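# Swap two bottles between cart tray and fridge, close door

## Task

Move the bottle sitting on the cart's top tray onto the refrigerator shelf, upright, in the spot the shelf's original bottle occupied at the beginning; move that original bottle upright into the tray; afterwards close the refrigerator door completely. A glass bottle dropping any real distance means failure, as does banging the door open or closed, or the robot toppling or finishing tilted. Anything that stays in place only because the robot is holding it at the end is not counted.

## Robot and tools

ROBOT. A Hello Robot Stretch 4 with a single arm: an omni-wheel base, a lift riding up a vertical mast, one telescoping arm pointing forward, a three-joint wrist (yaw, pitch, roll) and a two-finger gripper. It stands about 1.6 m tall; the base edge is within 0.23 m of the base origin. Cameras on the robot: head_camera, head_left_camera, head_right_camera (fisheye pair) and wrist_camera.

FRAMES. Base frame: origin on the floor below the base centre, x ahead, y to the robot's left, z up. hand_pose is reported in this frame as a point between the open fingertips; with all wrist joints at zero its axes line up with the base frame, though the printed position may be somewhat off. The odometry frame is the base frame as it was when the scene began. Camera calibration lines give K, distortion and T_world_to_cam mapping base-frame points into each camera (OpenCV conventions); these carry small errors, larger for the wrist camera when the arm is extended.

execute_actions. Argument actions: a list holding exactly one action, or empty (then it only reports state and images). Optional cameras: list of camera names or ["all"]; omitted/null means all, [] means none. One action may contain base, joints, or both, plus optional pace and contact_limits; alternatively end_of_arm by itself. Motions in one action begin at the same moment and may finish separately; no action runs beyond 15 s.
- base: one command only, each a relative offset from where the base last reported itself. translate_m: straight drive in metres, positive forward, range -2 to 2. strafe_m: sideways metres, positive left, -2 to 2. rotate_rad: turn in place in radians, positive counter-clockwise seen from above, -3.2 to 3.2.
- joints: absolute target positions, keyed by name, any subset. lift_m 0 to 1.2 (metres); arm_m 0 to 0.55 (metres of extension); wrist_yaw_rad -1.134 to 4.276 (0 points ahead, positive turns left, 3.14 tucked back; beyond 3.4 the arm may obstruct); wrist_pitch_rad -1.117 to 4.259 (0 level, 1.57 pointing down); wrist_roll_rad -1.117 to 4.259 (0 keeps fingers level with each other, positive is clockwise viewed from behind); gripper_m -0.038 to 0.141 (fingertip gap in metres; negative squeezes tips together). Done tolerances: ±0.004 for lift, arm, gripper; ±0.02 yaw and roll; ±0.05 pitch. Joint targets outside range are clipped and reported; other bad values or unknown keys reject the whole call.
- pace: "slow", "default", "fast", "max" (base up to 0.1/0.3/0.4/0.6 m/s and 1/2/3/4 rad/s; slower when the lift is above 0.2, down to 0.3 m/s and 1 rad/s at 1.2).
- contact_limits: {"arm_m": value} from 0 (gentlest) to 0.75 (firmest), default 0.5; the arm stops when it pushes that hard.
- end_of_arm: "enable_torque" re-powers wrist or gripper motors that shut off after a torque_fault.
A joint or base omitted from an action may still be driving toward an earlier target without the status showing it. If a call reports a stop, later motion calls in the same reply are skipped.

wait: seconds 0 to 10; no new command, returns state and images.
zoom_image: camera plus region [x0, y0, x1, y1] in pixels of that camera's latest full image, at most 504 by 504.
finished_scene: scene number; ends the scene once the last command has been held and reports success. Irreversible.

RESULTS. base_status and joint_status: done; off_target (resting away from target, maybe still pushing); contact_stop_at_<key> (hit something, that part goes slack; slack lift may sag, slack wheels may roll); limit_stop_at_<name>, including limit_stop_at_tilt (leaning over 6 degrees, lift/arm/wheels slack until upright) and limit_stop_at_own_body (self-collision guard; move away from the body); time_out; torque_fault (wrist motor limp until enable_torque). on_its_own lists uncommanded behaviour; its "held at" is the target held, not the position. lidar_m: 12 distances, 30 degree sectors, first straight ahead then counter-clockwise (4th left, 7th behind, 10th right); "-" means nothing seen or closer than 0.25 m; misses glass and thin legs. wrist_depth_mm: 7x7 grid of median depths 100 to 2000 mm, glass omitted. base_odometry from wheels only; compare turned_by_wheels with turned_by_imu (difference over ~0.1 rad suggests slip or collision). base_tilt in degrees, forward/right positive. motor_effort in percent with peak in brackets; a raised wrist_pitch effort at rest hints at a load. Wheel effort positive means turning right.

GRIPPING. Command a gap smaller than the bottle's width; going lower squeezes harder and pulls the object toward the wrist. Neither reading nor done confirms a grasp; watch gripper effort and images. Stuck fingertips on a surface: raise the lift.

AVOID. Glass bottles are not seen by lidar or depth; never let them fall. Swing the fridge door gently, at slow pace and low contact limits. Don't drive or turn with over 1 kg held and arm beyond 0.2, especially fast; strong steady pushes, high grips and high contact limits risk tipping. Pressing the gripper into things causes torque faults. Tilted-up plus rolled wrist can trigger self-collision stops. To unfold at scene start, send lift_m 0.4 with wrist_yaw_rad 0 together. Loose objects may occasionally be nudged by outside forces. Release the bottles so they stand on their own before finishing; less motion time is better.

Each tool is called after "Request:" as name(argument=value, ...), one argument or row to a line, values as JSON.

## Session

Request:
execute_actions(
  actions=[],
)

Scene clock: 0.00 s.
base_odometry: x=+0.000 y=+0.000 heading=+0.000 (m, m, rad; odometry frame)
turned_by_wheels: +0.000 (rad since the last result)
turned_by_imu: +0.000 (rad since the last result)
base_tilt: forward=-0.9 right=+0.1 (deg)
lidar_m: 1.16 1.18 1.41 0.98 0.90 2.98 1.38 2.52 0.95 0.80 0.80 0.95
base_status: not commanded
joint_positions: lift_m=+0.167 arm_m=+0.002 wrist_yaw_rad=+3.180 wrist_pitch_rad=+0.003 wrist_roll_rad=-0.001 gripper_m=+0.057
joint_status: not commanded
motor_effort: lift_m=+19 arm_m=+0 wrist_yaw_rad=-2 wrist_pitch_rad=-8 wrist_roll_rad=-1 gripper_m=-2 wheel_0=+0 wheel_1=+0 wheel_2=+0 (%)
hand_pose: x=-0.1186 y=+0.0762 z=+0.3447 quat_wxyz=(-0.019, -0.001, +0.000, +1.000) (m; base frame)
wrist_depth_mm: - 140 193 - - - - / - 108 139 - - - - / - 110 138 1499 - - - / - 126 150 1921 - - - / 195 1808 - 1863 - - - / 211 1255 200 1308 198 1281 1281 / 215 854 854 112 878 866 891
pictures: head_camera, head_left_camera, head_right_camera, wrist_camera
Images, in order (width x height): head_camera 420x560, head_left_camera 420x672, head_right_camera 420x672, wrist_camera 616x392.

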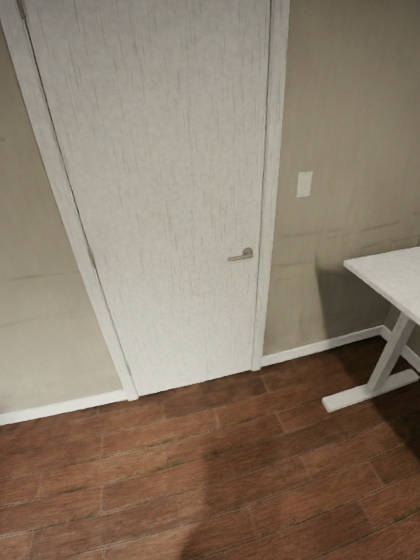

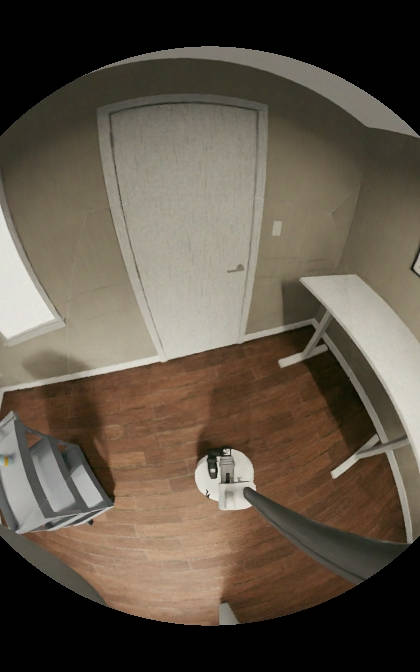

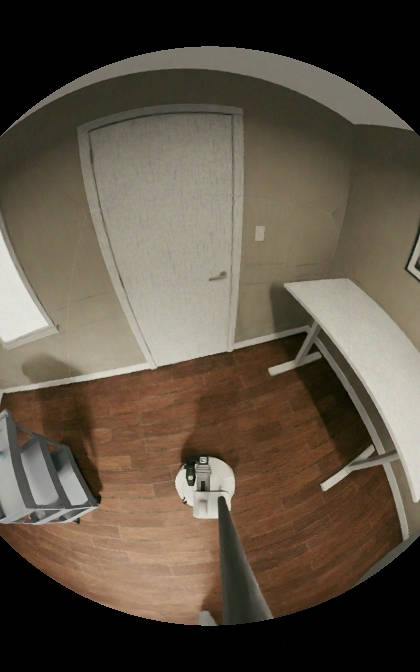

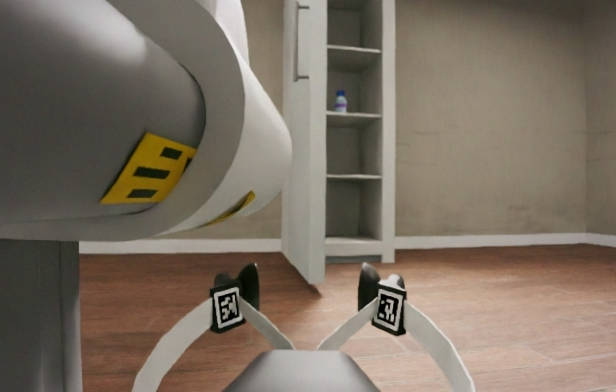

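Request:
execute_actions(
  actions=[
    {"base":{"rotate_rad":1.75},"joints":{"lift_m":0.9,"wrist_yaw_rad":0,"gripper_m":0.13}},
  ],
)

Scene clock: 5.70 s.
base_odometry: x=+0.000 y=+0.000 heading=+1.750 (m, m, rad; odometry frame)
turned_by_wheels: +1.750 (rad since the last result)
turned_by_imu: +1.724 (rad since the last result)
base_tilt: forward=-0.9 right=+0.1 (deg)
lidar_m: 0.90 1.01 2.12 1.37 2.54 0.88 0.81 0.84 1.09 1.18 1.20 1.29
base_status: done
joint_positions: lift_m=+0.900 arm_m=+0.002 wrist_yaw_rad=+0.000 wrist_pitch_rad=+0.003 wrist_roll_rad=-0.001 gripper_m=+0.130
joint_status: all done
motor_effort: lift_m=+23(23) arm_m=+0(0) wrist_yaw_rad=-3(4) wrist_pitch_rad=-8(7) wrist_roll_rad=-1(1) gripper_m=+1(1) wheel_0=-1(5) wheel_1=+0(6) wheel_2=+0(7) (%)
hand_pose: x=+0.4615 y=-0.0874 z=+1.0770 quat_wxyz=(+1.000, +0.000, +0.001, +0.000) (m; base frame)
wrist_depth_mm: - - - - - - 1464 / - - - - - - 1430 / - - - - - - 1430 / - - - - - - 1430 / - - - - - - 1430 / - 931 741 1060 946 1708 1430 / - 1042 732 112 - 1921 1397
pictures: head_camera, head_left_camera, head_right_camera, wrist_camera
camera_calibration (this result's frames):
wrist_camera: T_world_to_cam=[[0.0145778, -0.999882, 0.00479723, -0.0977969], [0.000413484, -0.00479171, -0.999988, 1.13407], [0.999894, 0.0145796, 0.000343583, -0.229336], [0, 0, 0, 1]] pos_world=[0.230268, -0.0890076, 1.1346]
Images, in order (width x height): head_camera 420x560, head_left_camera 420x672, head_right_camera 420x672, wrist_camera 616x392.

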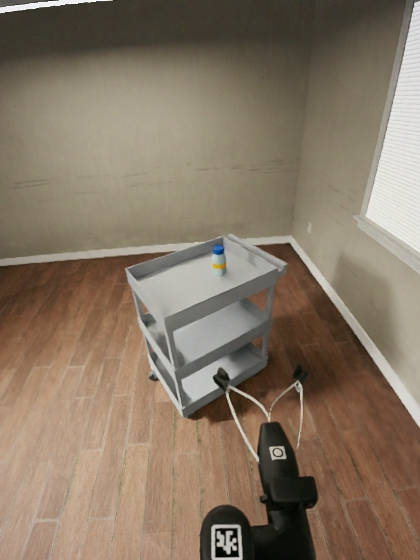

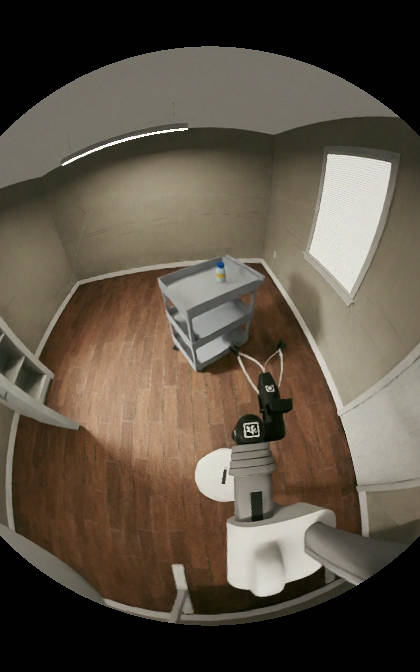

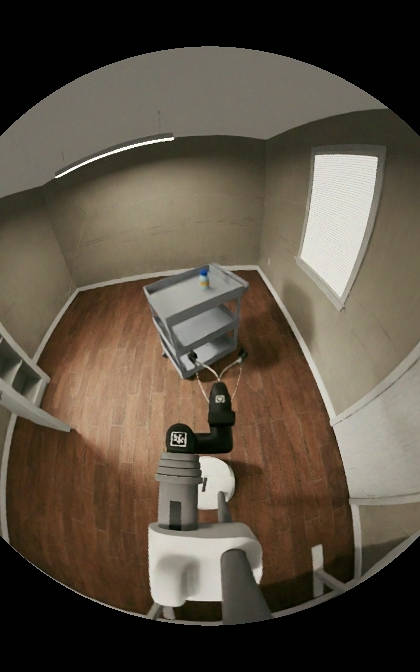

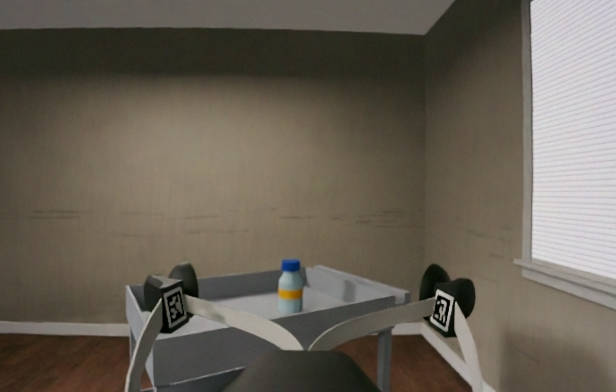

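Request:
execute_actions(
  actions=[
    {"base":{"rotate_rad":0.045},"joints":{"lift_m":0.85,"wrist_pitch_rad":0.3}},
  ],
  cameras=[],
)

Request:
execute_actions(
  actions=[
    {"base":{"translate_m":0.5},"joints":{"arm_m":0.15}},
  ],
  cameras=["head_camera","wrist_camera"],
)

Scene clock: 15.77 s.
base_odometry: x=+0.000 y=+0.000 heading=+1.795 (m, m, rad; odometry frame)
turned_by_wheels: +0.045 (rad since the last result)
turned_by_imu: +0.046 (rad since the last result)
base_tilt: forward=-0.9 right=+0.2 (deg)
lidar_m: 0.89 1.15 2.08 1.36 2.41 0.88 0.81 0.84 1.14 1.17 1.22 1.24
base_status: done
joint_positions: lift_m=+0.850 arm_m=+0.002 wrist_yaw_rad=+0.000 wrist_pitch_rad=+0.302 wrist_roll_rad=-0.001 gripper_m=+0.130
joint_status: all done
motor_effort: lift_m=+14(22) arm_m=+0(0) wrist_yaw_rad=-2(3) wrist_pitch_rad=-6(8) wrist_roll_rad=-1(1) gripper_m=+0(0) wheel_0=-2(5) wheel_1=+0(4) wheel_2=+0(5) (%)
hand_pose: x=+0.4485 y=-0.0874 z=+0.9428 quat_wxyz=(+0.989, +0.000, +0.150, +0.000) (m; base frame)
wrist_depth_mm: - - - - - - 1537 / - - - - - - 1537 / - - - 1308 - - 1537 / - - 741 831 991 - 1576 / - - 1255 1308 - - 1576 / 1756 1661 788 976 991 1661 1537 / 1397 1430 842 112 1336 1397 1366
pictures: none
No camera images: the call's "cameras" was empty. Leave "cameras" out to get every camera's image.

Scene clock: 18.93 s.
base_odometry: x=-0.111 y=+0.487 heading=+1.795 (m, m, rad; odometry frame)
turned_by_wheels: +0.000 (rad since the last result)
turned_by_imu: +0.000 (rad since the last result)
base_tilt: forward=-0.9 right=+0.2 (deg)
lidar_m: 0.45 0.43 2.71 1.36 2.65 1.41 1.36 1.35 1.23 1.14 1.22 0.61
base_status: done
joint_positions: lift_m=+0.850 arm_m=+0.149 wrist_yaw_rad=+0.000 wrist_pitch_rad=+0.302 wrist_roll_rad=-0.001 gripper_m=+0.130
joint_status: all done
motor_effort: lift_m=+15(15) arm_m=+8(8) wrist_yaw_rad=-3(2) wrist_pitch_rad=-7(6) wrist_roll_rad=+0(1) gripper_m=+0(0) wheel_0=+1(8) wheel_1=+1(4) wheel_2=+0(6) (%)
hand_pose: x=+0.5950 y=-0.0874 z=+0.9426 quat_wxyz=(+0.989, +0.000, +0.150, +0.000) (m; base frame)
wrist_depth_mm: - - - - - - 1464 / - - - - - - 1499 / - - - - - - 1499 / - - - 715 - - 1499 / 517 559 603 436 559 477 1430 / 445 424 413 439 413 402 362 / 362 359 368 112 366 300 1308
pictures: head_camera, wrist_camera
camera_calibration (this result's frames):
wrist_camera: T_world_to_cam=[[0.0152293, -0.999884, 0.000341652, -0.0953219], [-0.294443, -0.00481123, -0.955657, 1.13325], [0.955548, 0.0144534, -0.294482, -0.0584434], [0, 0, 0, 1]] pos_world=[0.390975, -0.0890138, 1.06582]
Images, in order (width x height): head_camera 420x560, wrist_camera 616x392.

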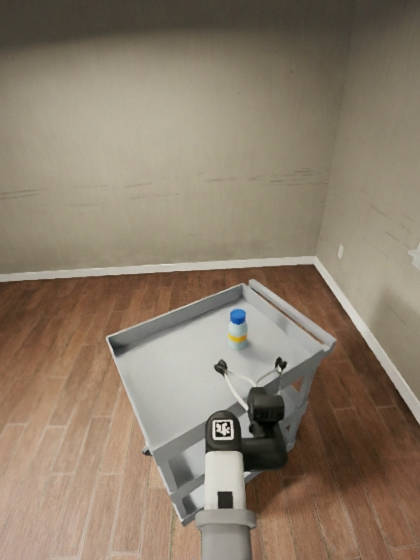

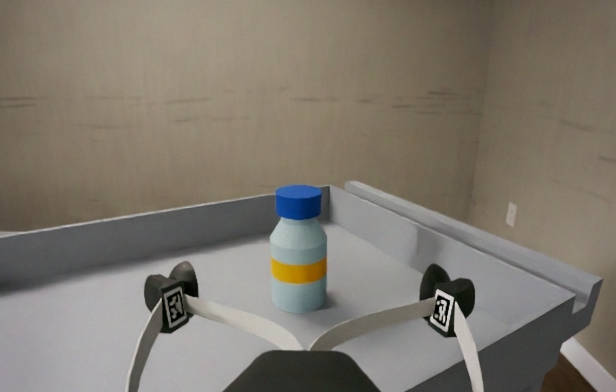

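Request:
execute_actions(
  actions=[
    {"base":{"strafe_m":0.012},"joints":{"lift_m":0.775,"arm_m":0.23}},
  ],
  cameras=[],
)

Request:
execute_actions(
  actions=[
    {"joints":{"arm_m":0.35,"lift_m":0.765}},
  ],
  cameras=["head_camera","wrist_camera"],
)

Scene clock: 24.47 s.
base_odometry: x=-0.123 y=+0.485 heading=+1.795 (m, m, rad; odometry frame)
turned_by_wheels: +0.000 (rad since the last result)
turned_by_imu: +0.002 (rad since the last result)
base_tilt: forward=-0.9 right=+0.2 (deg)
lidar_m: 0.43 0.41 2.70 1.34 2.62 1.42 1.34 1.35 1.25 1.17 1.22 0.62
base_status: done
joint_positions: lift_m=+0.775 arm_m=+0.229 wrist_yaw_rad=+0.000 wrist_pitch_rad=+0.302 wrist_roll_rad=-0.001 gripper_m=+0.130
joint_status: all done
motor_effort: lift_m=+14(15) arm_m=+8(10) wrist_yaw_rad=-3(3) wrist_pitch_rad=-6(7) wrist_roll_rad=-1(1) gripper_m=+0(1) wheel_0=-1(6) wheel_1=+0(7) wheel_2=+0(0) (%)
hand_pose: x=+0.6750 y=-0.0874 z=+0.8677 quat_wxyz=(+0.989, +0.000, +0.151, +0.000) (m; base frame)
wrist_depth_mm: 1983 1921 1983 1983 1983 1983 1499 / - - - - - - 1537 / - - - - - - 1499 / 449 488 539 327 517 436 1430 / 427 433 433 340 433 387 330 / 319 307 297 327 296 296 322 / 259 257 266 112 262 260 171
pictures: none
No camera images: the call's "cameras" was empty. Leave "cameras" out to get every camera's image.

Scene clock: 25.83 s.
base_odometry: x=-0.123 y=+0.485 heading=+1.795 (m, m, rad; odometry frame)
turned_by_wheels: +0.000 (rad since the last result)
turned_by_imu: -0.001 (rad since the last result)
base_tilt: forward=-0.9 right=+0.1 (deg)
lidar_m: 0.51 0.49 2.71 1.33 2.65 1.41 1.33 1.35 1.25 1.17 1.22 0.74
base_status: not commanded
joint_positions: lift_m=+0.765 arm_m=+0.349 wrist_yaw_rad=+0.000 wrist_pitch_rad=+0.302 wrist_roll_rad=-0.001 gripper_m=+0.130
joint_status: all done
motor_effort: lift_m=+14(15) arm_m=+8(14) wrist_yaw_rad=-3(26) wrist_pitch_rad=-7(19) wrist_roll_rad=+0(1) gripper_m=+0(0) wheel_0=-1(2) wheel_1=+0(1) wheel_2=-1(13) (%)
hand_pose: x=+0.7950 y=-0.0874 z=+0.8577 quat_wxyz=(+0.989, -0.001, +0.151, +0.000) (m; base frame)
wrist_depth_mm: 1863 1808 1863 1863 1863 1863 1464 / 1983 1921 1983 1921 1983 1921 1499 / - - - 615 - - 1537 / 430 473 508 317 473 397 1397 / 402 410 384 325 413 362 310 / 303 290 279 310 282 281 303 / 246 245 252 112 249 246 -
pictures: head_camera, wrist_camera
camera_calibration (this result's frames):
wrist_camera: T_world_to_cam=[[0.0154343, -0.999881, 0.000794857, -0.0988724], [-0.294666, -0.00530814, -0.955586, 1.11101], [0.955476, 0.0145145, -0.294713, -0.274288], [0, 0, 0, 1]] pos_world=[0.590978, -0.0889821, 0.980907]
Images, in order (width x height): head_camera 420x560, wrist_camera 616x392.

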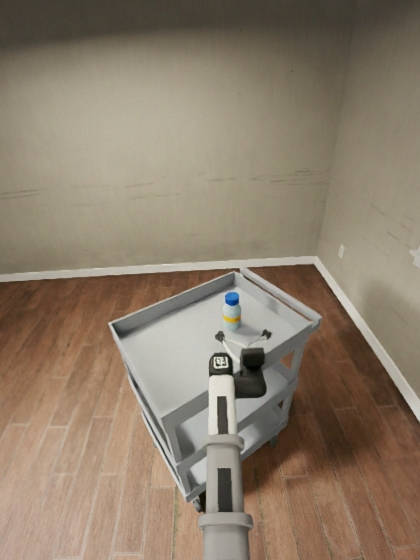

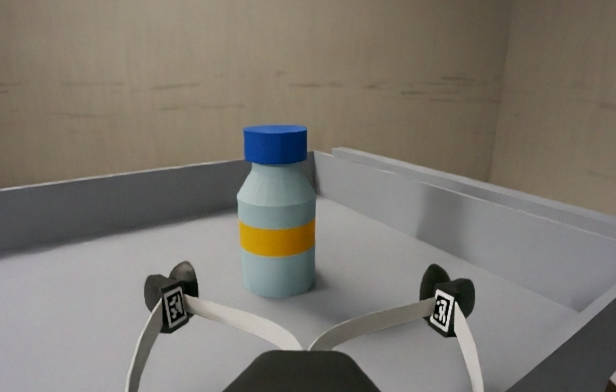

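Request:
execute_actions(
  actions=[
    {"joints":{"lift_m":0.85,"wrist_pitch_rad":0.6,"arm_m":0.33}},
  ],
  cameras=[],
)

Request:
execute_actions(
  actions=[
    {"base":{"strafe_m":0.028},"joints":{"arm_m":0.48},"pace":"slow"},
  ],
  cameras=["head_camera","wrist_camera"],
)

Scene clock: 33.53 s.
base_odometry: x=-0.123 y=+0.485 heading=+1.795 (m, m, rad; odometry frame)
turned_by_wheels: +0.000 (rad since the last result)
turned_by_imu: +0.002 (rad since the last result)
base_tilt: forward=-0.9 right=+0.2 (deg)
lidar_m: 0.48 0.46 2.70 1.34 2.64 1.39 1.33 1.36 1.24 1.18 1.23 0.66
base_status: not commanded
joint_positions: lift_m=+0.850 arm_m=+0.331 wrist_yaw_rad=+0.000 wrist_pitch_rad=+0.602 wrist_roll_rad=-0.001 gripper_m=+0.130
joint_status: all done
motor_effort: lift_m=+22(23) arm_m=-7(14) wrist_yaw_rad=-3(40) wrist_pitch_rad=-5(82) wrist_roll_rad=+1(24) gripper_m=+1(1) wheel_0=+0(6) wheel_1=+0(2) wheel_2=-2(7) (%)
hand_pose: x=+0.7401 y=-0.0874 z=+0.8646 quat_wxyz=(+0.955, -0.001, +0.296, +0.000) (m; base frame)
wrist_depth_mm: 1863 1921 1921 1863 1921 1921 1499 / - - - 1983 - - 1499 / 427 459 500 290 488 407 1464 / 418 427 427 303 430 379 325 / 351 351 353 334 349 349 325 / 294 286 281 297 279 279 296 / 258 256 262 112 258 255 262
pictures: none
No camera images: the call's "cameras" was empty. Leave "cameras" out to get every camera's image.

Scene clock: 36.30 s.
base_odometry: x=-0.150 y=+0.479 heading=+1.795 (m, m, rad; odometry frame)
turned_by_wheels: +0.000 (rad since the last result)
turned_by_imu: +0.001 (rad since the last result)
base_tilt: forward=-0.9 right=+0.1 (deg)
lidar_m: 0.46 0.47 2.69 1.32 2.62 1.41 1.34 1.37 1.26 1.20 1.26 0.65
base_status: done
joint_positions: lift_m=+0.850 arm_m=+0.479 wrist_yaw_rad=-0.001 wrist_pitch_rad=+0.602 wrist_roll_rad=-0.001 gripper_m=+0.130
joint_status: all done
motor_effort: lift_m=+22(22) arm_m=+9(9) wrist_yaw_rad=+0(1) wrist_pitch_rad=-5(5) wrist_roll_rad=+1(0) gripper_m=+0(0) wheel_0=-2(9) wheel_1=+0(7) wheel_2=-1(0) (%)
hand_pose: x=+0.8872 y=-0.0876 z=+0.8646 quat_wxyz=(+0.955, -0.001, +0.296, +0.000) (m; base frame)
wrist_depth_mm: 1708 1756 1756 1756 1756 1708 1576 / 1863 1921 1921 1921 1983 1921 1576 / - - - 433 433 1808 1576 / 329 347 392 394 387 336 319 / 325 349 351 156 157 327 274 / 297 286 281 171 185 277 279 / 258 256 260 112 247 256 260
pictures: head_camera, wrist_camera
camera_calibration (this result's frames):
wrist_camera: T_world_to_cam=[[0.0142816, -0.999891, -0.00362357, -0.0956544], [-0.563363, -0.0050525, -0.826194, 1.27136], [0.826086, 0.0138408, -0.563374, -0.0133905], [0, 0, 0, 1]] pos_world=[0.728663, -0.0890351, 1.0425]
Images, in order (width x height): head_camera 420x560, wrist_camera 616x392.

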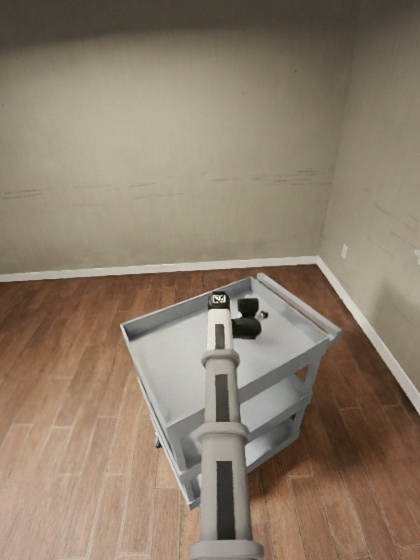

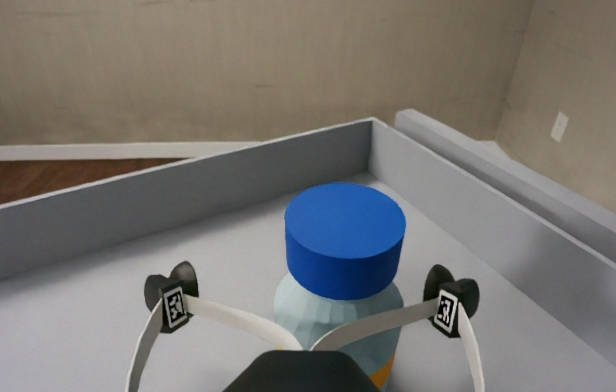

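Request:
execute_actions(
  actions=[
    {"base":{"strafe_m":-0.015},"joints":{"arm_m":0.445,"lift_m":0.84},"pace":"slow"},
  ],
  cameras=["wrist_camera"],
)

Request:
execute_actions(
  actions=[
    {"joints":{"gripper_m":0.015}},
  ],
  cameras=["wrist_camera"],
)

Scene clock: 47.03 s.
base_odometry: x=-0.135 y=+0.482 heading=+1.795 (m, m, rad; odometry frame)
turned_by_wheels: +0.000 (rad since the last result)
turned_by_imu: +0.002 (rad since the last result)
base_tilt: forward=-0.9 right=+0.1 (deg)
lidar_m: 0.48 0.45 2.68 1.31 2.62 1.43 1.34 1.35 1.26 1.18 1.25 0.64
base_status: done
joint_positions: lift_m=+0.840 arm_m=+0.446 wrist_yaw_rad=+0.000 wrist_pitch_rad=+0.602 wrist_roll_rad=-0.001 gripper_m=+0.130
joint_status: all done
motor_effort: lift_m=+14(22) arm_m=-8(8) wrist_yaw_rad=-2(0) wrist_pitch_rad=-5(5) wrist_roll_rad=+1(0) gripper_m=+0(0) wheel_0=+1(3) wheel_1=-2(5) wheel_2=-1(1) (%)
hand_pose: x=+0.8551 y=-0.0875 z=+0.8553 quat_wxyz=(+0.955, -0.001, +0.296, +0.000) (m; base frame)
wrist_depth_mm: 1756 1756 1756 1756 1756 1756 1499 / 1921 1921 1921 1921 1921 1921 1576 / - - 410 206 424 394 1537 / 336 377 410 174 394 329 303 / 336 336 338 191 327 325 276 / 283 276 270 200 216 268 274 / 248 246 252 112 247 246 250
pictures: wrist_camera
camera_calibration (this result's frames):
wrist_camera: T_world_to_cam=[[0.014769, -0.999884, -0.00362581, -0.0955271], [-0.563374, -0.00532549, -0.826185, 1.24554], [0.82607, 0.0142446, -0.563388, 0.00797527], [0, 0, 0, 1]] pos_world=[0.696526, -0.0889966, 1.03319]
Images, in order (width x height): wrist_camera 616x392.

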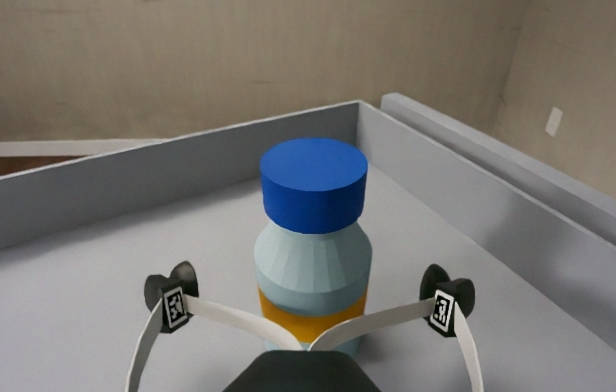

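Scene clock: 49.10 s.
base_odometry: x=-0.135 y=+0.482 heading=+1.794 (m, m, rad; odometry frame)
turned_by_wheels: +0.000 (rad since the last result)
turned_by_imu: +0.001 (rad since the last result)
base_tilt: forward=-0.9 right=+0.1 (deg)
lidar_m: 0.48 0.46 2.70 1.34 2.63 1.41 1.34 1.35 1.23 1.19 1.24 0.66
base_status: not commanded
joint_positions: lift_m=+0.840 arm_m=+0.446 wrist_yaw_rad=+0.000 wrist_pitch_rad=+0.605 wrist_roll_rad=-0.001 gripper_m=+0.016
joint_status: all done
motor_effort: lift_m=+15(15) arm_m=-8(8) wrist_yaw_rad=-2(1) wrist_pitch_rad=-15(15) wrist_roll_rad=+1(1) gripper_m=-27(25) wheel_0=+0(1) wheel_1=-2(2) wheel_2=-1(1) (%)
hand_pose: x=+0.8545 y=-0.0874 z=+0.8544 quat_wxyz=(+0.955, -0.001, +0.298, +0.000) (m; base frame)
wrist_depth_mm: 1808 1756 1756 1808 1808 1808 1499 / 1921 1921 1983 1863 1983 1921 1537 / - - 404 190 421 382 1537 / 340 375 397 160 387 332 298 / 334 334 334 179 322 320 277 / 279 281 193 186 191 281 273 / 246 237 244 112 241 237 244
pictures: wrist_camera
camera_calibration (this result's frames):
wrist_camera: T_world_to_cam=[[0.014857, -0.999883, -0.0037734, -0.0954314], [-0.566189, -0.00530223, -0.824258, 1.24524], [0.824141, 0.0143824, -0.566202, 0.0119844], [0, 0, 0, 1]] pos_world=[0.696581, -0.08899, 1.03282]
Images, in order (width x height): wrist_camera 616x392.

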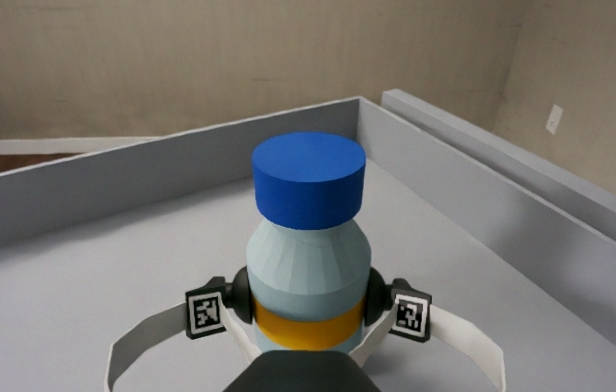

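Request:
execute_actions(
  actions=[
    {"joints":{"lift_m":0.96}},
  ],
  cameras=[],
)

Request:
execute_actions(
  actions=[
    {"joints":{"arm_m":0.0},"base":{"rotate_rad":1.57},"pace":"slow"},
  ],
  cameras=[],
)

Request:
execute_actions(
  actions=[
    {"base":{"translate_m":0.8}},
  ],
)

Scene clock: 56.30 s.
base_odometry: x=-0.135 y=+0.482 heading=+1.794 (m, m, rad; odometry frame)
turned_by_wheels: +0.000 (rad since the last result)
turned_by_imu: +0.002 (rad since the last result)
base_tilt: forward=-0.9 right=+0.1 (deg)
lidar_m: 0.48 0.46 2.69 1.33 2.63 1.40 1.32 1.36 1.25 1.18 1.24 0.66
base_status: not commanded
joint_positions: lift_m=+0.960 arm_m=+0.446 wrist_yaw_rad=+0.000 wrist_pitch_rad=+0.605 wrist_roll_rad=-0.001 gripper_m=+0.016
joint_status: all done
motor_effort: lift_m=+24(26) arm_m=-8(8) wrist_yaw_rad=-2(2) wrist_pitch_rad=-15(16) wrist_roll_rad=+1(1) gripper_m=-26(26) wheel_0=+0(0) wheel_1=-2(1) wheel_2=-1(1) (%)
hand_pose: x=+0.8545 y=-0.0874 z=+0.9736 quat_wxyz=(+0.955, -0.001, +0.298, +0.000) (m; base frame)
wrist_depth_mm: 1863 1863 1756 1808 1808 1808 1537 / 1983 1921 1921 1921 1921 1921 1499 / - - - 190 - - 1537 / - 1983 1983 160 517 1921 1537 / 1661 436 462 180 445 430 1499 / 397 421 193 186 193 370 353 / 370 357 370 112 364 342 310
pictures: none
No camera images: the call's "cameras" was empty. Leave "cameras" out to get every camera's image.

Scene clock: 62.00 s.
base_odometry: x=-0.135 y=+0.482 heading=-2.919 (m, m, rad; odometry frame)
turned_by_wheels: +1.570 (rad since the last result)
turned_by_imu: +1.547 (rad since the last result)
base_tilt: forward=-0.9 right=+0.1 (deg)
lidar_m: 0.41 2.60 1.42 1.33 1.38 1.26 1.20 1.23 0.66 0.49 0.47 2.69
base_status: done
joint_positions: lift_m=+0.960 arm_m=+0.003 wrist_yaw_rad=+0.000 wrist_pitch_rad=+0.605 wrist_roll_rad=-0.001 gripper_m=+0.016
joint_status: all done
joint sent to its limit — the command would take arm_m past its lower limit, so that joint was sent only as far as its limit.
motor_effort: lift_m=+24(24) arm_m=-8(8) wrist_yaw_rad=-3(4) wrist_pitch_rad=-16(16) wrist_roll_rad=+1(0) gripper_m=-26(25) wheel_0=-2(4) wheel_1=+0(4) wheel_2=-1(6) (%)
hand_pose: x=+0.4116 y=-0.0874 z=+0.9736 quat_wxyz=(+0.955, -0.001, +0.298, +0.000) (m; base frame)
wrist_depth_mm: - - 1229 - - - - / - - 1661 - - - - / - - - 190 - - - / - - 1863 160 1983 1983 1983 / 1618 1618 1576 180 1537 1661 1708 / 1366 1366 192 186 192 1366 1366 / 1205 1138 1205 112 1182 1160 1205
pictures: none
No camera images: the call's "cameras" was empty. Leave "cameras" out to get every camera's image.

Scene clock: 66.13 s.
base_odometry: x=-0.916 y=+0.305 heading=-2.919 (m, m, rad; odometry frame)
turned_by_wheels: +0.000 (rad since the last result)
turned_by_imu: -0.001 (rad since the last result)
base_tilt: forward=-1.0 right=+0.1 (deg)
lidar_m: 0.40 0.54 2.29 1.40 1.42 1.89 1.99 0.77 0.79 2.59 2.65 1.26
base_status: done
joint_positions: lift_m=+0.960 arm_m=+0.003 wrist_yaw_rad=+0.000 wrist_pitch_rad=+0.605 wrist_roll_rad=-0.001 gripper_m=+0.016
joint_status: not commanded
motor_effort: lift_m=+24(24) arm_m=-7(8) wrist_yaw_rad=-3(2) wrist_pitch_rad=-16(16) wrist_roll_rad=+1(1) gripper_m=-26(27) wheel_0=+2(5) wheel_1=-1(6) wheel_2=+2(10) (%)
hand_pose: x=+0.4116 y=-0.0874 z=+0.9736 quat_wxyz=(+0.955, -0.001, +0.298, +0.000) (m; base frame)
wrist_depth_mm: 338 496 891 1078 991 1430 1397 / 329 504 946 1366 991 1537 1537 / 332 496 991 190 1229 1661 1708 / 353 504 904 160 1255 1921 1863 / 387 496 904 179 1366 1618 1618 / 1308 455 193 186 191 1430 1366 / 1205 508 878 112 1182 1160 1205
pictures: head_camera, head_left_camera, head_right_camera, wrist_camera
camera_calibration (this result's frames):
wrist_camera: T_world_to_cam=[[0.0149538, -0.999881, -0.00377948, -0.0884104], [-0.566341, -0.00535471, -0.824154, 1.09269], [0.824036, 0.0144647, -0.566353, 0.444766], [0, 0, 0, 1]] pos_world=[0.253654, -0.0889823, 1.15211]
Images, in order (width x height): head_camera 420x560, head_left_camera 420x672, head_right_camera 420x672, wrist_camera 616x392.

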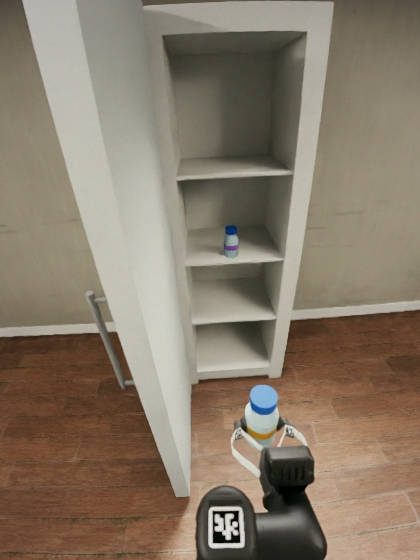

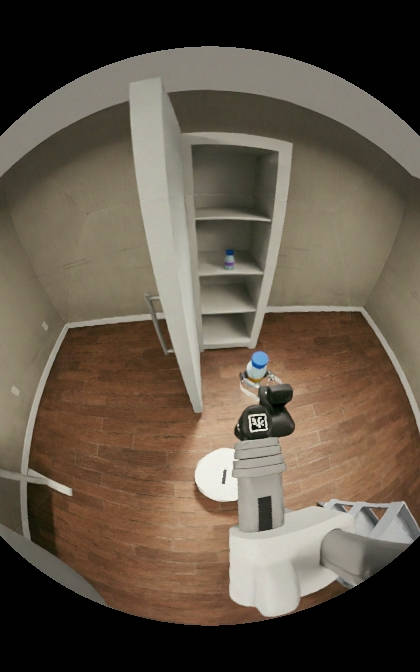

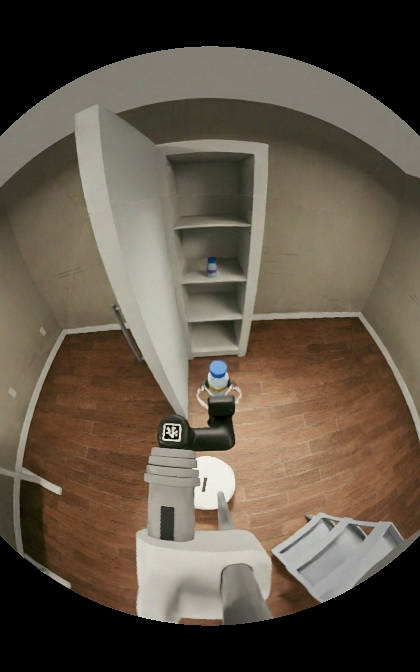

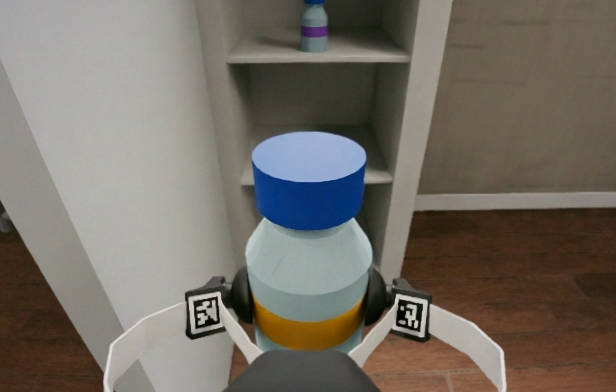

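Request:
execute_actions(
  actions=[
    {"base":{"strafe_m":-0.14},"joints":{"lift_m":0.98}},
  ],
  cameras=[],
)

Request:
execute_actions(
  actions=[
    {"base":{"translate_m":0.48},"joints":{"arm_m":0.3}},
  ],
)

Scene clock: 74.20 s.
base_odometry: x=-0.947 y=+0.442 heading=-2.919 (m, m, rad; odometry frame)
turned_by_wheels: +0.000 (rad since the last result)
turned_by_imu: +0.002 (rad since the last result)
base_tilt: forward=-0.9 right=+0.2 (deg)
lidar_m: 0.42 0.60 2.37 1.53 1.55 2.09 1.98 0.68 0.72 2.45 2.52 1.86
base_status: done
joint_positions: lift_m=+0.980 arm_m=+0.003 wrist_yaw_rad=+0.000 wrist_pitch_rad=+0.605 wrist_roll_rad=-0.001 gripper_m=+0.016
joint_status: all done
motor_effort: lift_m=+24(25) arm_m=-7(8) wrist_yaw_rad=-2(1) wrist_pitch_rad=-16(16) wrist_roll_rad=+1(0) gripper_m=-24(25) wheel_0=-1(11) wheel_1=+2(10) wheel_2=+1(2) (%)
hand_pose: x=+0.4116 y=-0.0874 z=+0.9936 quat_wxyz=(+0.955, -0.001, +0.298, +0.000) (m; base frame)
wrist_depth_mm: 535 798 1138 1182 1366 1430 1397 / 525 798 1281 1397 1499 1576 1537 / 525 798 1308 190 1661 1708 1708 / 525 798 1205 160 1808 1808 1863 / 530 798 1281 179 1618 1708 1618 / 517 683 192 186 195 1397 1430 / 549 654 1205 112 1205 1160 1229
pictures: none
No camera images: the call's "cameras" was empty. Leave "cameras" out to get every camera's image.

Scene clock: 77.37 s.
base_odometry: x=-1.415 y=+0.336 heading=-2.919 (m, m, rad; odometry frame)
turned_by_wheels: +0.000 (rad since the last result)
turned_by_imu: -0.001 (rad since the last result)
base_tilt: forward=-0.9 right=+0.1 (deg)
lidar_m: 0.72 0.44 0.28 0.28 1.71 2.10 2.44 1.09 2.55 2.41 1.92 0.76
base_status: done
joint_positions: lift_m=+0.980 arm_m=+0.299 wrist_yaw_rad=+0.000 wrist_pitch_rad=+0.605 wrist_roll_rad=-0.001 gripper_m=+0.016
joint_status: all done
motor_effort: lift_m=+24(24) arm_m=+8(9) wrist_yaw_rad=-2(1) wrist_pitch_rad=-15(17) wrist_roll_rad=+1(1) gripper_m=-26(26) wheel_0=+0(5) wheel_1=-1(2) wheel_2=+0(8) (%)
hand_pose: x=+0.7069 y=-0.0874 z=+0.9937 quat_wxyz=(+0.955, -0.001, +0.298, +0.000) (m; base frame)
wrist_depth_mm: 530 564 569 569 377 195 174 / 521 609 615 627 384 196 187 / 521 287 585 189 387 213 208 / 459 300 439 160 345 233 235 / 373 334 364 179 309 257 1025 / 329 320 193 186 191 286 1205 / 530 634 661 112 351 340 1205
pictures: head_camera, head_left_camera, head_right_camera, wrist_camera
camera_calibration (this result's frames):
wrist_camera: T_world_to_cam=[[0.0149723, -0.999881, -0.00377695, -0.0927617], [-0.5662, -0.0053648, -0.82425, 1.27643], [0.824132, 0.0144794, -0.566213, 0.212578], [0, 0, 0, 1]] pos_world=[0.54891, -0.0889809, 1.17211]
Images, in order (width x height): head_camera 420x560, head_left_camera 420x672, head_right_camera 420x672, wrist_camera 616x392.

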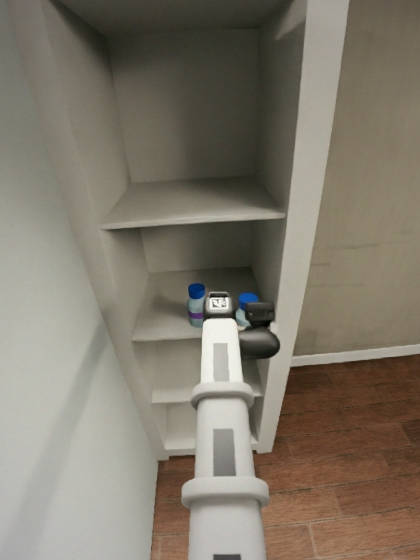

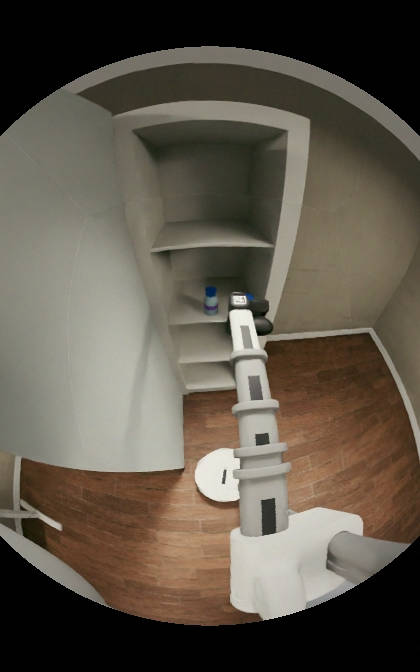

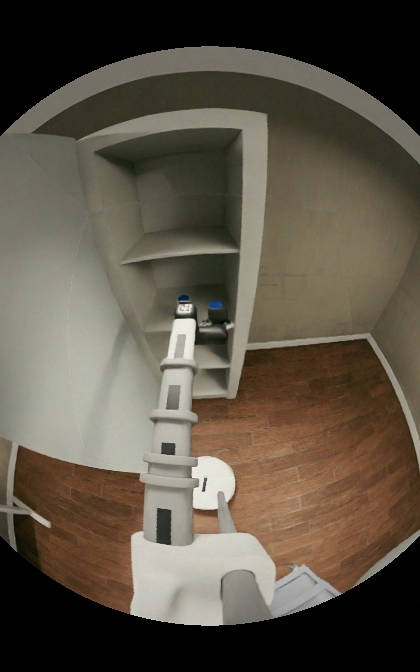

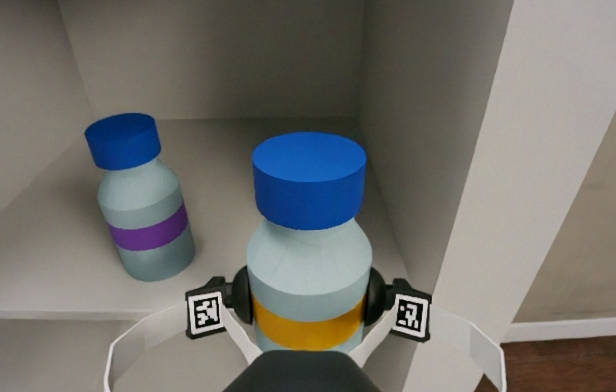

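Request:
execute_actions(
  actions=[
    {"base":{"strafe_m":0.01},"joints":{"arm_m":0.44},"pace":"slow"},
  ],
  cameras=[],
)

Request:
execute_actions(
  actions=[
    {"joints":{"lift_m":0.94},"pace":"slow"},
  ],
  cameras=["wrist_camera"],
)

Scene clock: 87.90 s.
base_odometry: x=-1.413 y=+0.326 heading=-2.919 (m, m, rad; odometry frame)
turned_by_wheels: +0.000 (rad since the last result)
turned_by_imu: +0.003 (rad since the last result)
base_tilt: forward=-0.9 right=+0.1 (deg)
lidar_m: 0.71 0.42 0.29 0.28 1.70 2.12 2.47 1.10 2.57 2.43 1.94 0.75
base_status: done
joint_positions: lift_m=+0.980 arm_m=+0.439 wrist_yaw_rad=+0.000 wrist_pitch_rad=+0.605 wrist_roll_rad=-0.001 gripper_m=+0.016
joint_status: all done
motor_effort: lift_m=+24(24) arm_m=+8(7) wrist_yaw_rad=-2(2) wrist_pitch_rad=-15(15) wrist_roll_rad=+0(1) gripper_m=-26(26) wheel_0=+0(6) wheel_1=+1(4) wheel_2=+0(0) (%)
hand_pose: x=+0.8468 y=-0.0874 z=+0.9936 quat_wxyz=(+0.955, -0.001, +0.298, +0.000) (m; base frame)
wrist_depth_mm: 436 439 439 442 387 198 - / 466 477 484 484 392 201 152 / 508 521 525 190 394 202 153 / 459 462 459 160 353 204 154 / 178 375 377 179 319 204 154 / 178 209 193 186 191 191 153 / 182 199 277 112 272 173 -
pictures: none
No camera images: the call's "cameras" was empty. Leave "cameras" out to get every camera's image.

Scene clock: 89.07 s.
base_odometry: x=-1.413 y=+0.326 heading=-2.919 (m, m, rad; odometry frame)
turned_by_wheels: +0.000 (rad since the last result)
turned_by_imu: +0.000 (rad since the last result)
base_tilt: forward=-0.9 right=+0.1 (deg)
lidar_m: 0.71 0.42 0.29 0.28 1.69 2.13 2.47 1.09 2.58 2.42 1.94 0.77
base_status: not commanded
joint_positions: lift_m=+0.940 arm_m=+0.439 wrist_yaw_rad=+0.000 wrist_pitch_rad=+0.601 wrist_roll_rad=-0.001 gripper_m=+0.016
joint_status: all done
motor_effort: lift_m=+13(22) arm_m=+8(8) wrist_yaw_rad=-1(1) wrist_pitch_rad=-4(15) wrist_roll_rad=+0(0) gripper_m=-25(26) wheel_0=-1(0) wheel_1=+1(1) wheel_2=+0(0) (%)
hand_pose: x=+0.8474 y=-0.0875 z=+0.9555 quat_wxyz=(+0.955, -0.001, +0.296, +0.000) (m; base frame)
wrist_depth_mm: 436 439 439 439 382 198 - / 462 477 477 480 389 200 151 / 488 500 508 187 394 202 153 / 165 399 397 160 351 204 153 / 168 325 327 179 314 205 154 / 167 199 193 185 192 190 154 / 179 198 238 112 235 172 -
pictures: wrist_camera
camera_calibration (this result's frames):
wrist_camera: T_world_to_cam=[[0.014465, -0.999888, -0.00371906, -0.09476], [-0.562967, -0.00507022, -0.826464, 1.32391], [0.826353, 0.0140485, -0.562978, 0.0701383], [0, 0, 0, 1]] pos_world=[0.688732, -0.0890223, 1.1333]
Images, in order (width x height): wrist_camera 616x392.

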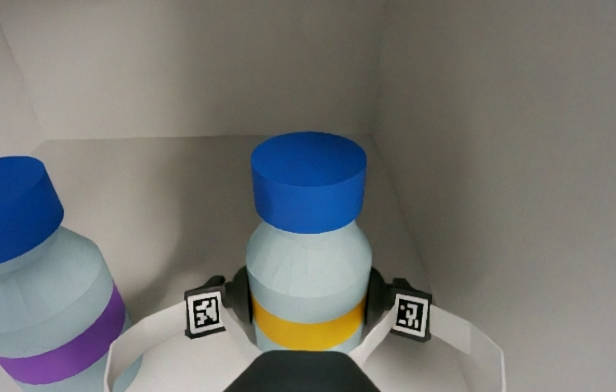

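Request:
execute_actions(
  actions=[
    {"joints":{"gripper_m":0.09,"lift_m":0.946}},
  ],
  cameras=["wrist_camera"],
)

Request:
execute_actions(
  actions=[
    {"joints":{"arm_m":0.3},"pace":"slow"},
  ],
  cameras=["wrist_camera"],
)

Request:
execute_actions(
  actions=[
    {"base":{"rotate_rad":0.165},"joints":{"gripper_m":0.105},"pace":"slow"},
  ],
  cameras=["wrist_camera"],
)

Scene clock: 96.10 s.
base_odometry: x=-1.413 y=+0.326 heading=-2.919 (m, m, rad; odometry frame)
turned_by_wheels: +0.000 (rad since the last result)
turned_by_imu: +0.002 (rad since the last result)
base_tilt: forward=-0.9 right=+0.2 (deg)
lidar_m: 0.71 0.43 0.29 0.28 1.68 2.11 2.44 1.10 2.59 2.42 1.91 0.76
base_status: not commanded
joint_positions: lift_m=+0.946 arm_m=+0.439 wrist_yaw_rad=+0.000 wrist_pitch_rad=+0.602 wrist_roll_rad=-0.001 gripper_m=+0.090
joint_status: all done
motor_effort: lift_m=+22(23) arm_m=+8(8) wrist_yaw_rad=-2(0) wrist_pitch_rad=-5(13) wrist_roll_rad=+0(0) gripper_m=+0(24) wheel_0=+0(0) wheel_1=+1(1) wheel_2=+0(0) (%)
hand_pose: x=+0.8474 y=-0.0875 z=+0.9607 quat_wxyz=(+0.955, -0.001, +0.296, +0.000) (m; base frame)
wrist_depth_mm: 439 439 439 439 387 198 - / 469 473 477 480 389 201 152 / 496 500 504 197 392 203 153 / 170 404 404 169 353 205 154 / 168 330 332 189 317 205 154 / 168 265 201 199 198 205 154 / 178 203 245 112 244 178 -
pictures: wrist_camera
camera_calibration (this result's frames):
wrist_camera: T_world_to_cam=[[0.0146402, -0.999886, -0.00372428, -0.0948417], [-0.56326, -0.00516962, -0.826263, 1.32826], [0.82615, 0.0141944, -0.563272, 0.0735525], [0, 0, 0, 1]] pos_world=[0.688779, -0.0890083, 1.13857]
Images, in order (width x height): wrist_camera 616x392.

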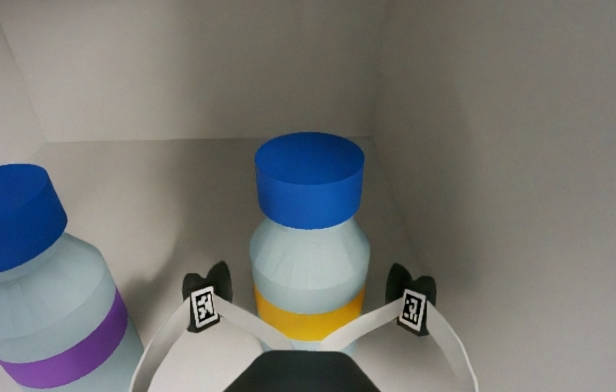

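Scene clock: 98.77 s.
base_odometry: x=-1.413 y=+0.326 heading=-2.919 (m, m, rad; odometry frame)
turned_by_wheels: +0.000 (rad since the last result)
turned_by_imu: +0.001 (rad since the last result)
base_tilt: forward=-0.9 right=+0.1 (deg)
lidar_m: 0.70 0.41 0.30 0.28 1.69 2.14 2.46 1.08 2.57 2.42 1.95 0.76
base_status: not commanded
joint_positions: lift_m=+0.946 arm_m=+0.301 wrist_yaw_rad=+0.000 wrist_pitch_rad=+0.602 wrist_roll_rad=-0.001 gripper_m=+0.090
joint_status: all done
motor_effort: lift_m=+22(22) arm_m=-8(8) wrist_yaw_rad=-2(2) wrist_pitch_rad=-6(6) wrist_roll_rad=+0(0) gripper_m=-1(2) wheel_0=+0(0) wheel_1=+1(1) wheel_2=+0(0) (%)
hand_pose: x=+0.7101 y=-0.0874 z=+0.9606 quat_wxyz=(+0.955, -0.001, +0.296, +0.000) (m; base frame)
wrist_depth_mm: 521 564 559 569 413 213 171 / 500 591 615 298 418 216 183 / 496 274 521 306 424 217 203 / 407 289 404 332 379 233 227 / 332 315 330 334 332 256 266 / 455 615 201 699 198 286 1182 / 512 615 647 112 433 324 1205
pictures: wrist_camera
camera_calibration (this result's frames):
wrist_camera: T_world_to_cam=[[0.0148615, -0.999883, -0.00372762, -0.0929328], [-0.563443, -0.00529472, -0.826138, 1.25089], [0.826021, 0.014378, -0.563456, 0.18722], [0, 0, 0, 1]] pos_world=[0.551539, -0.0889907, 1.13855]
Images, in order (width x height): wrist_camera 616x392.

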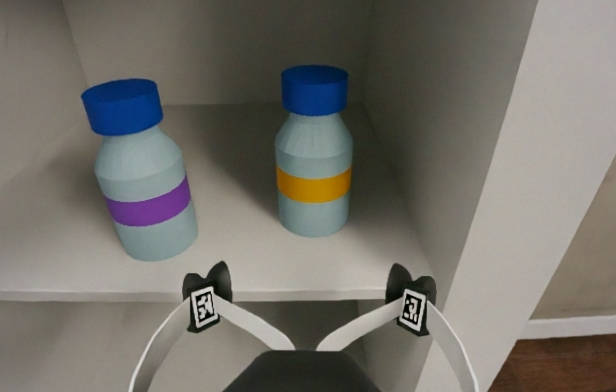

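Scene clock: 99.87 s.
base_odometry: x=-1.413 y=+0.326 heading=-2.754 (m, m, rad; odometry frame)
turned_by_wheels: +0.165 (rad since the last result)
turned_by_imu: +0.163 (rad since the last result)
base_tilt: forward=-0.9 right=+0.2 (deg)
lidar_m: 0.72 0.37 0.27 1.97 1.69 2.51 1.11 1.09 2.48 2.43 1.65 0.72
base_status: done
joint_positions: lift_m=+0.946 arm_m=+0.301 wrist_yaw_rad=+0.000 wrist_pitch_rad=+0.602 wrist_roll_rad=-0.001 gripper_m=+0.105
joint_status: all done
motor_effort: lift_m=+22(21) arm_m=-8(7) wrist_yaw_rad=-3(3) wrist_pitch_rad=-5(5) wrist_roll_rad=+1(2) gripper_m=+1(2) wheel_0=-1(4) wheel_1=+0(4) wheel_2=+0(3) (%)
hand_pose: x=+0.7101 y=-0.0874 z=+0.9606 quat_wxyz=(+0.955, -0.001, +0.296, +0.000) (m; base frame)
wrist_depth_mm: 314 424 580 559 544 525 377 / 314 430 621 580 597 452 359 / 319 442 517 268 521 277 366 / 322 399 407 283 404 293 359 / 322 330 330 309 332 319 322 / 342 418 200 300 199 279 278 / 379 433 634 112 634 439 330
pictures: wrist_camera
camera_calibration (this result's frames):
wrist_camera: T_world_to_cam=[[0.0149838, -0.999881, -0.00372763, -0.0929905], [-0.563443, -0.00536361, -0.826138, 1.25089], [0.826019, 0.014479, -0.563456, 0.187225], [0, 0, 0, 1]] pos_world=[0.551545, -0.088981, 1.13855]
Images, in order (width x height): wrist_camera 616x392.

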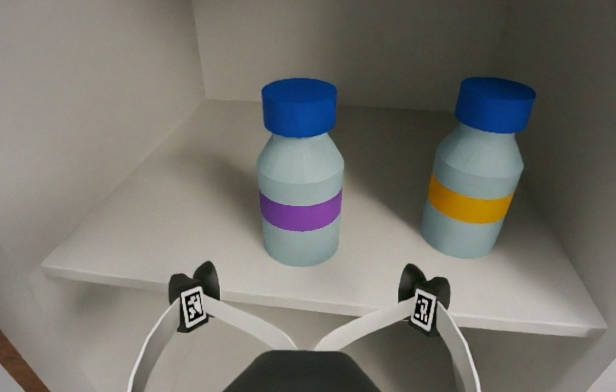

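Request:
execute_actions(
  actions=[
    {"base":{"rotate_rad":0.01},"joints":{"arm_m":0.4,"lift_m":0.942},"pace":"slow"},
  ],
  cameras=["wrist_camera"],
)

Request:
execute_actions(
  actions=[
    {"joints":{"gripper_m":0.015}},
  ],
  cameras=["wrist_camera"],
)

Request:
execute_actions(
  actions=[
    {"joints":{"lift_m":0.97}},
  ],
  cameras=["wrist_camera"],
)

Scene clock: 107.13 s.
base_odometry: x=-1.413 y=+0.326 heading=-2.744 (m, m, rad; odometry frame)
turned_by_wheels: +0.010 (rad since the last result)
turned_by_imu: +0.012 (rad since the last result)
base_tilt: forward=-0.9 right=+0.2 (deg)
lidar_m: 0.70 0.37 0.27 1.96 1.70 2.48 1.11 1.10 2.47 2.43 1.62 0.73
base_status: done
joint_positions: lift_m=+0.942 arm_m=+0.399 wrist_yaw_rad=+0.000 wrist_pitch_rad=+0.602 wrist_roll_rad=-0.001 gripper_m=+0.105
joint_status: all done
motor_effort: lift_m=+14(20) arm_m=+8(7) wrist_yaw_rad=-3(3) wrist_pitch_rad=-6(6) wrist_roll_rad=+0(0) gripper_m=+0(0) wheel_0=-1(4) wheel_1=+0(5) wheel_2=+1(2) (%)
hand_pose: x=+0.8073 y=-0.0874 z=+0.9573 quat_wxyz=(+0.955, -0.001, +0.296, +0.000) (m; base frame)
wrist_depth_mm: 291 389 492 473 459 445 410 / 289 399 525 517 496 477 413 / 294 407 512 190 504 496 192 / 300 382 399 169 399 399 193 / 301 327 317 187 327 234 196 / 274 274 200 200 200 229 213 / 240 238 243 112 239 235 236
pictures: wrist_camera
camera_calibration (this result's frames):
wrist_camera: T_world_to_cam=[[0.0148947, -0.999882, -0.00372771, -0.0944092], [-0.563443, -0.00531333, -0.826138, 1.30289], [0.826021, 0.0144054, -0.563456, 0.105008], [0, 0, 0, 1]] pos_world=[0.648773, -0.088988, 1.13518]
Images, in order (width x height): wrist_camera 616x392.

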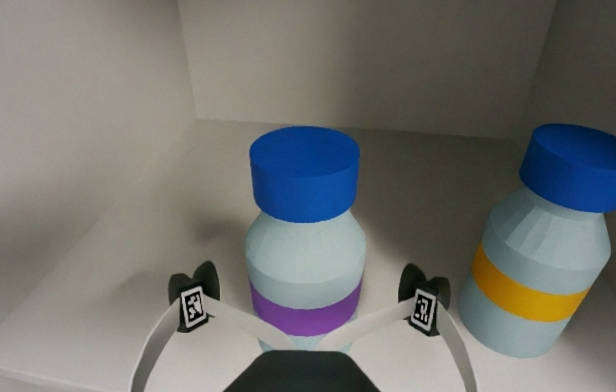

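Scene clock: 108.87 s.
base_odometry: x=-1.413 y=+0.326 heading=-2.744 (m, m, rad; odometry frame)
turned_by_wheels: +0.000 (rad since the last result)
turned_by_imu: +0.001 (rad since the last result)
base_tilt: forward=-0.9 right=+0.2 (deg)
lidar_m: 0.72 0.36 0.26 1.99 1.68 2.48 1.12 1.10 2.44 2.42 1.64 0.73
base_status: not commanded
joint_positions: lift_m=+0.942 arm_m=+0.399 wrist_yaw_rad=+0.000 wrist_pitch_rad=+0.606 wrist_roll_rad=-0.001 gripper_m=+0.016
joint_status: all done
motor_effort: lift_m=+15(16) arm_m=+8(8) wrist_yaw_rad=-3(6) wrist_pitch_rad=-18(19) wrist_roll_rad=+0(0) gripper_m=-27(24) wheel_0=+0(1) wheel_1=+0(0) wheel_2=+0(0) (%)
hand_pose: x=+0.8067 y=-0.0874 z=+0.9561 quat_wxyz=(+0.954, -0.001, +0.298, +0.000) (m; base frame)
wrist_depth_mm: 291 389 496 477 455 445 413 / 291 399 521 512 496 480 413 / 296 415 496 171 500 504 192 / 300 375 392 158 392 389 193 / 300 322 312 174 310 235 196 / 270 272 192 185 192 232 216 / 237 230 236 112 234 229 233
pictures: wrist_camera
camera_calibration (this result's frames):
wrist_camera: T_world_to_cam=[[0.0149912, -0.99988, -0.00379237, -0.0943928], [-0.567056, -0.00537787, -0.823662, 1.30209], [0.823543, 0.0144982, -0.567068, 0.110362], [0, 0, 0, 1]] pos_world=[0.648884, -0.0889791, 1.13471]
Images, in order (width x height): wrist_camera 616x392.

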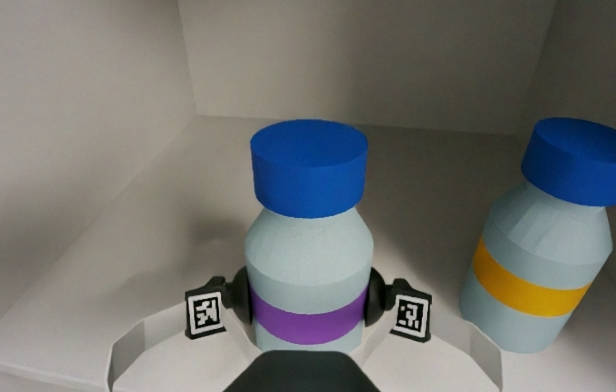

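Scene clock: 109.77 s.
base_odometry: x=-1.413 y=+0.326 heading=-2.744 (m, m, rad; odometry frame)
turned_by_wheels: +0.000 (rad since the last result)
turned_by_imu: +0.000 (rad since the last result)
base_tilt: forward=-0.9 right=+0.1 (deg)
lidar_m: 0.70 0.35 0.27 1.96 1.69 2.49 1.11 1.09 2.46 2.43 1.64 0.73
base_status: not commanded
joint_positions: lift_m=+0.970 arm_m=+0.399 wrist_yaw_rad=+0.000 wrist_pitch_rad=+0.606 wrist_roll_rad=-0.001 gripper_m=+0.016
joint_status: all done
motor_effort: lift_m=+24(25) arm_m=+8(8) wrist_yaw_rad=-3(3) wrist_pitch_rad=-18(19) wrist_roll_rad=+0(0) gripper_m=-26(26) wheel_0=+0(1) wheel_1=+0(0) wheel_2=+0(1) (%)
hand_pose: x=+0.8067 y=-0.0874 z=+0.9834 quat_wxyz=(+0.954, -0.001, +0.298, +0.000) (m; base frame)
wrist_depth_mm: 290 389 492 477 455 442 413 / 289 399 535 517 496 477 410 / 296 410 530 171 525 508 392 / 301 404 436 158 439 436 196 / 306 359 349 174 349 238 205 / 294 304 193 184 192 232 214 / 265 256 265 112 262 241 258
pictures: wrist_camera
camera_calibration (this result's frames):
wrist_camera: T_world_to_cam=[[0.0149916, -0.99988, -0.00379148, -0.0942906], [-0.567006, -0.00537794, -0.823696, 1.32456], [0.823577, 0.0144983, -0.567019, 0.125747], [0, 0, 0, 1]] pos_world=[0.648887, -0.0889791, 1.16198]
Images, in order (width x height): wrist_camera 616x392.

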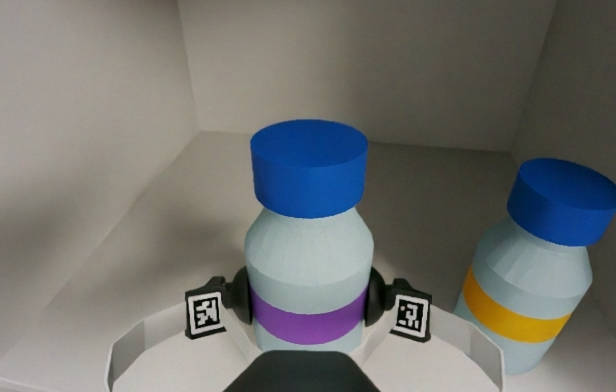

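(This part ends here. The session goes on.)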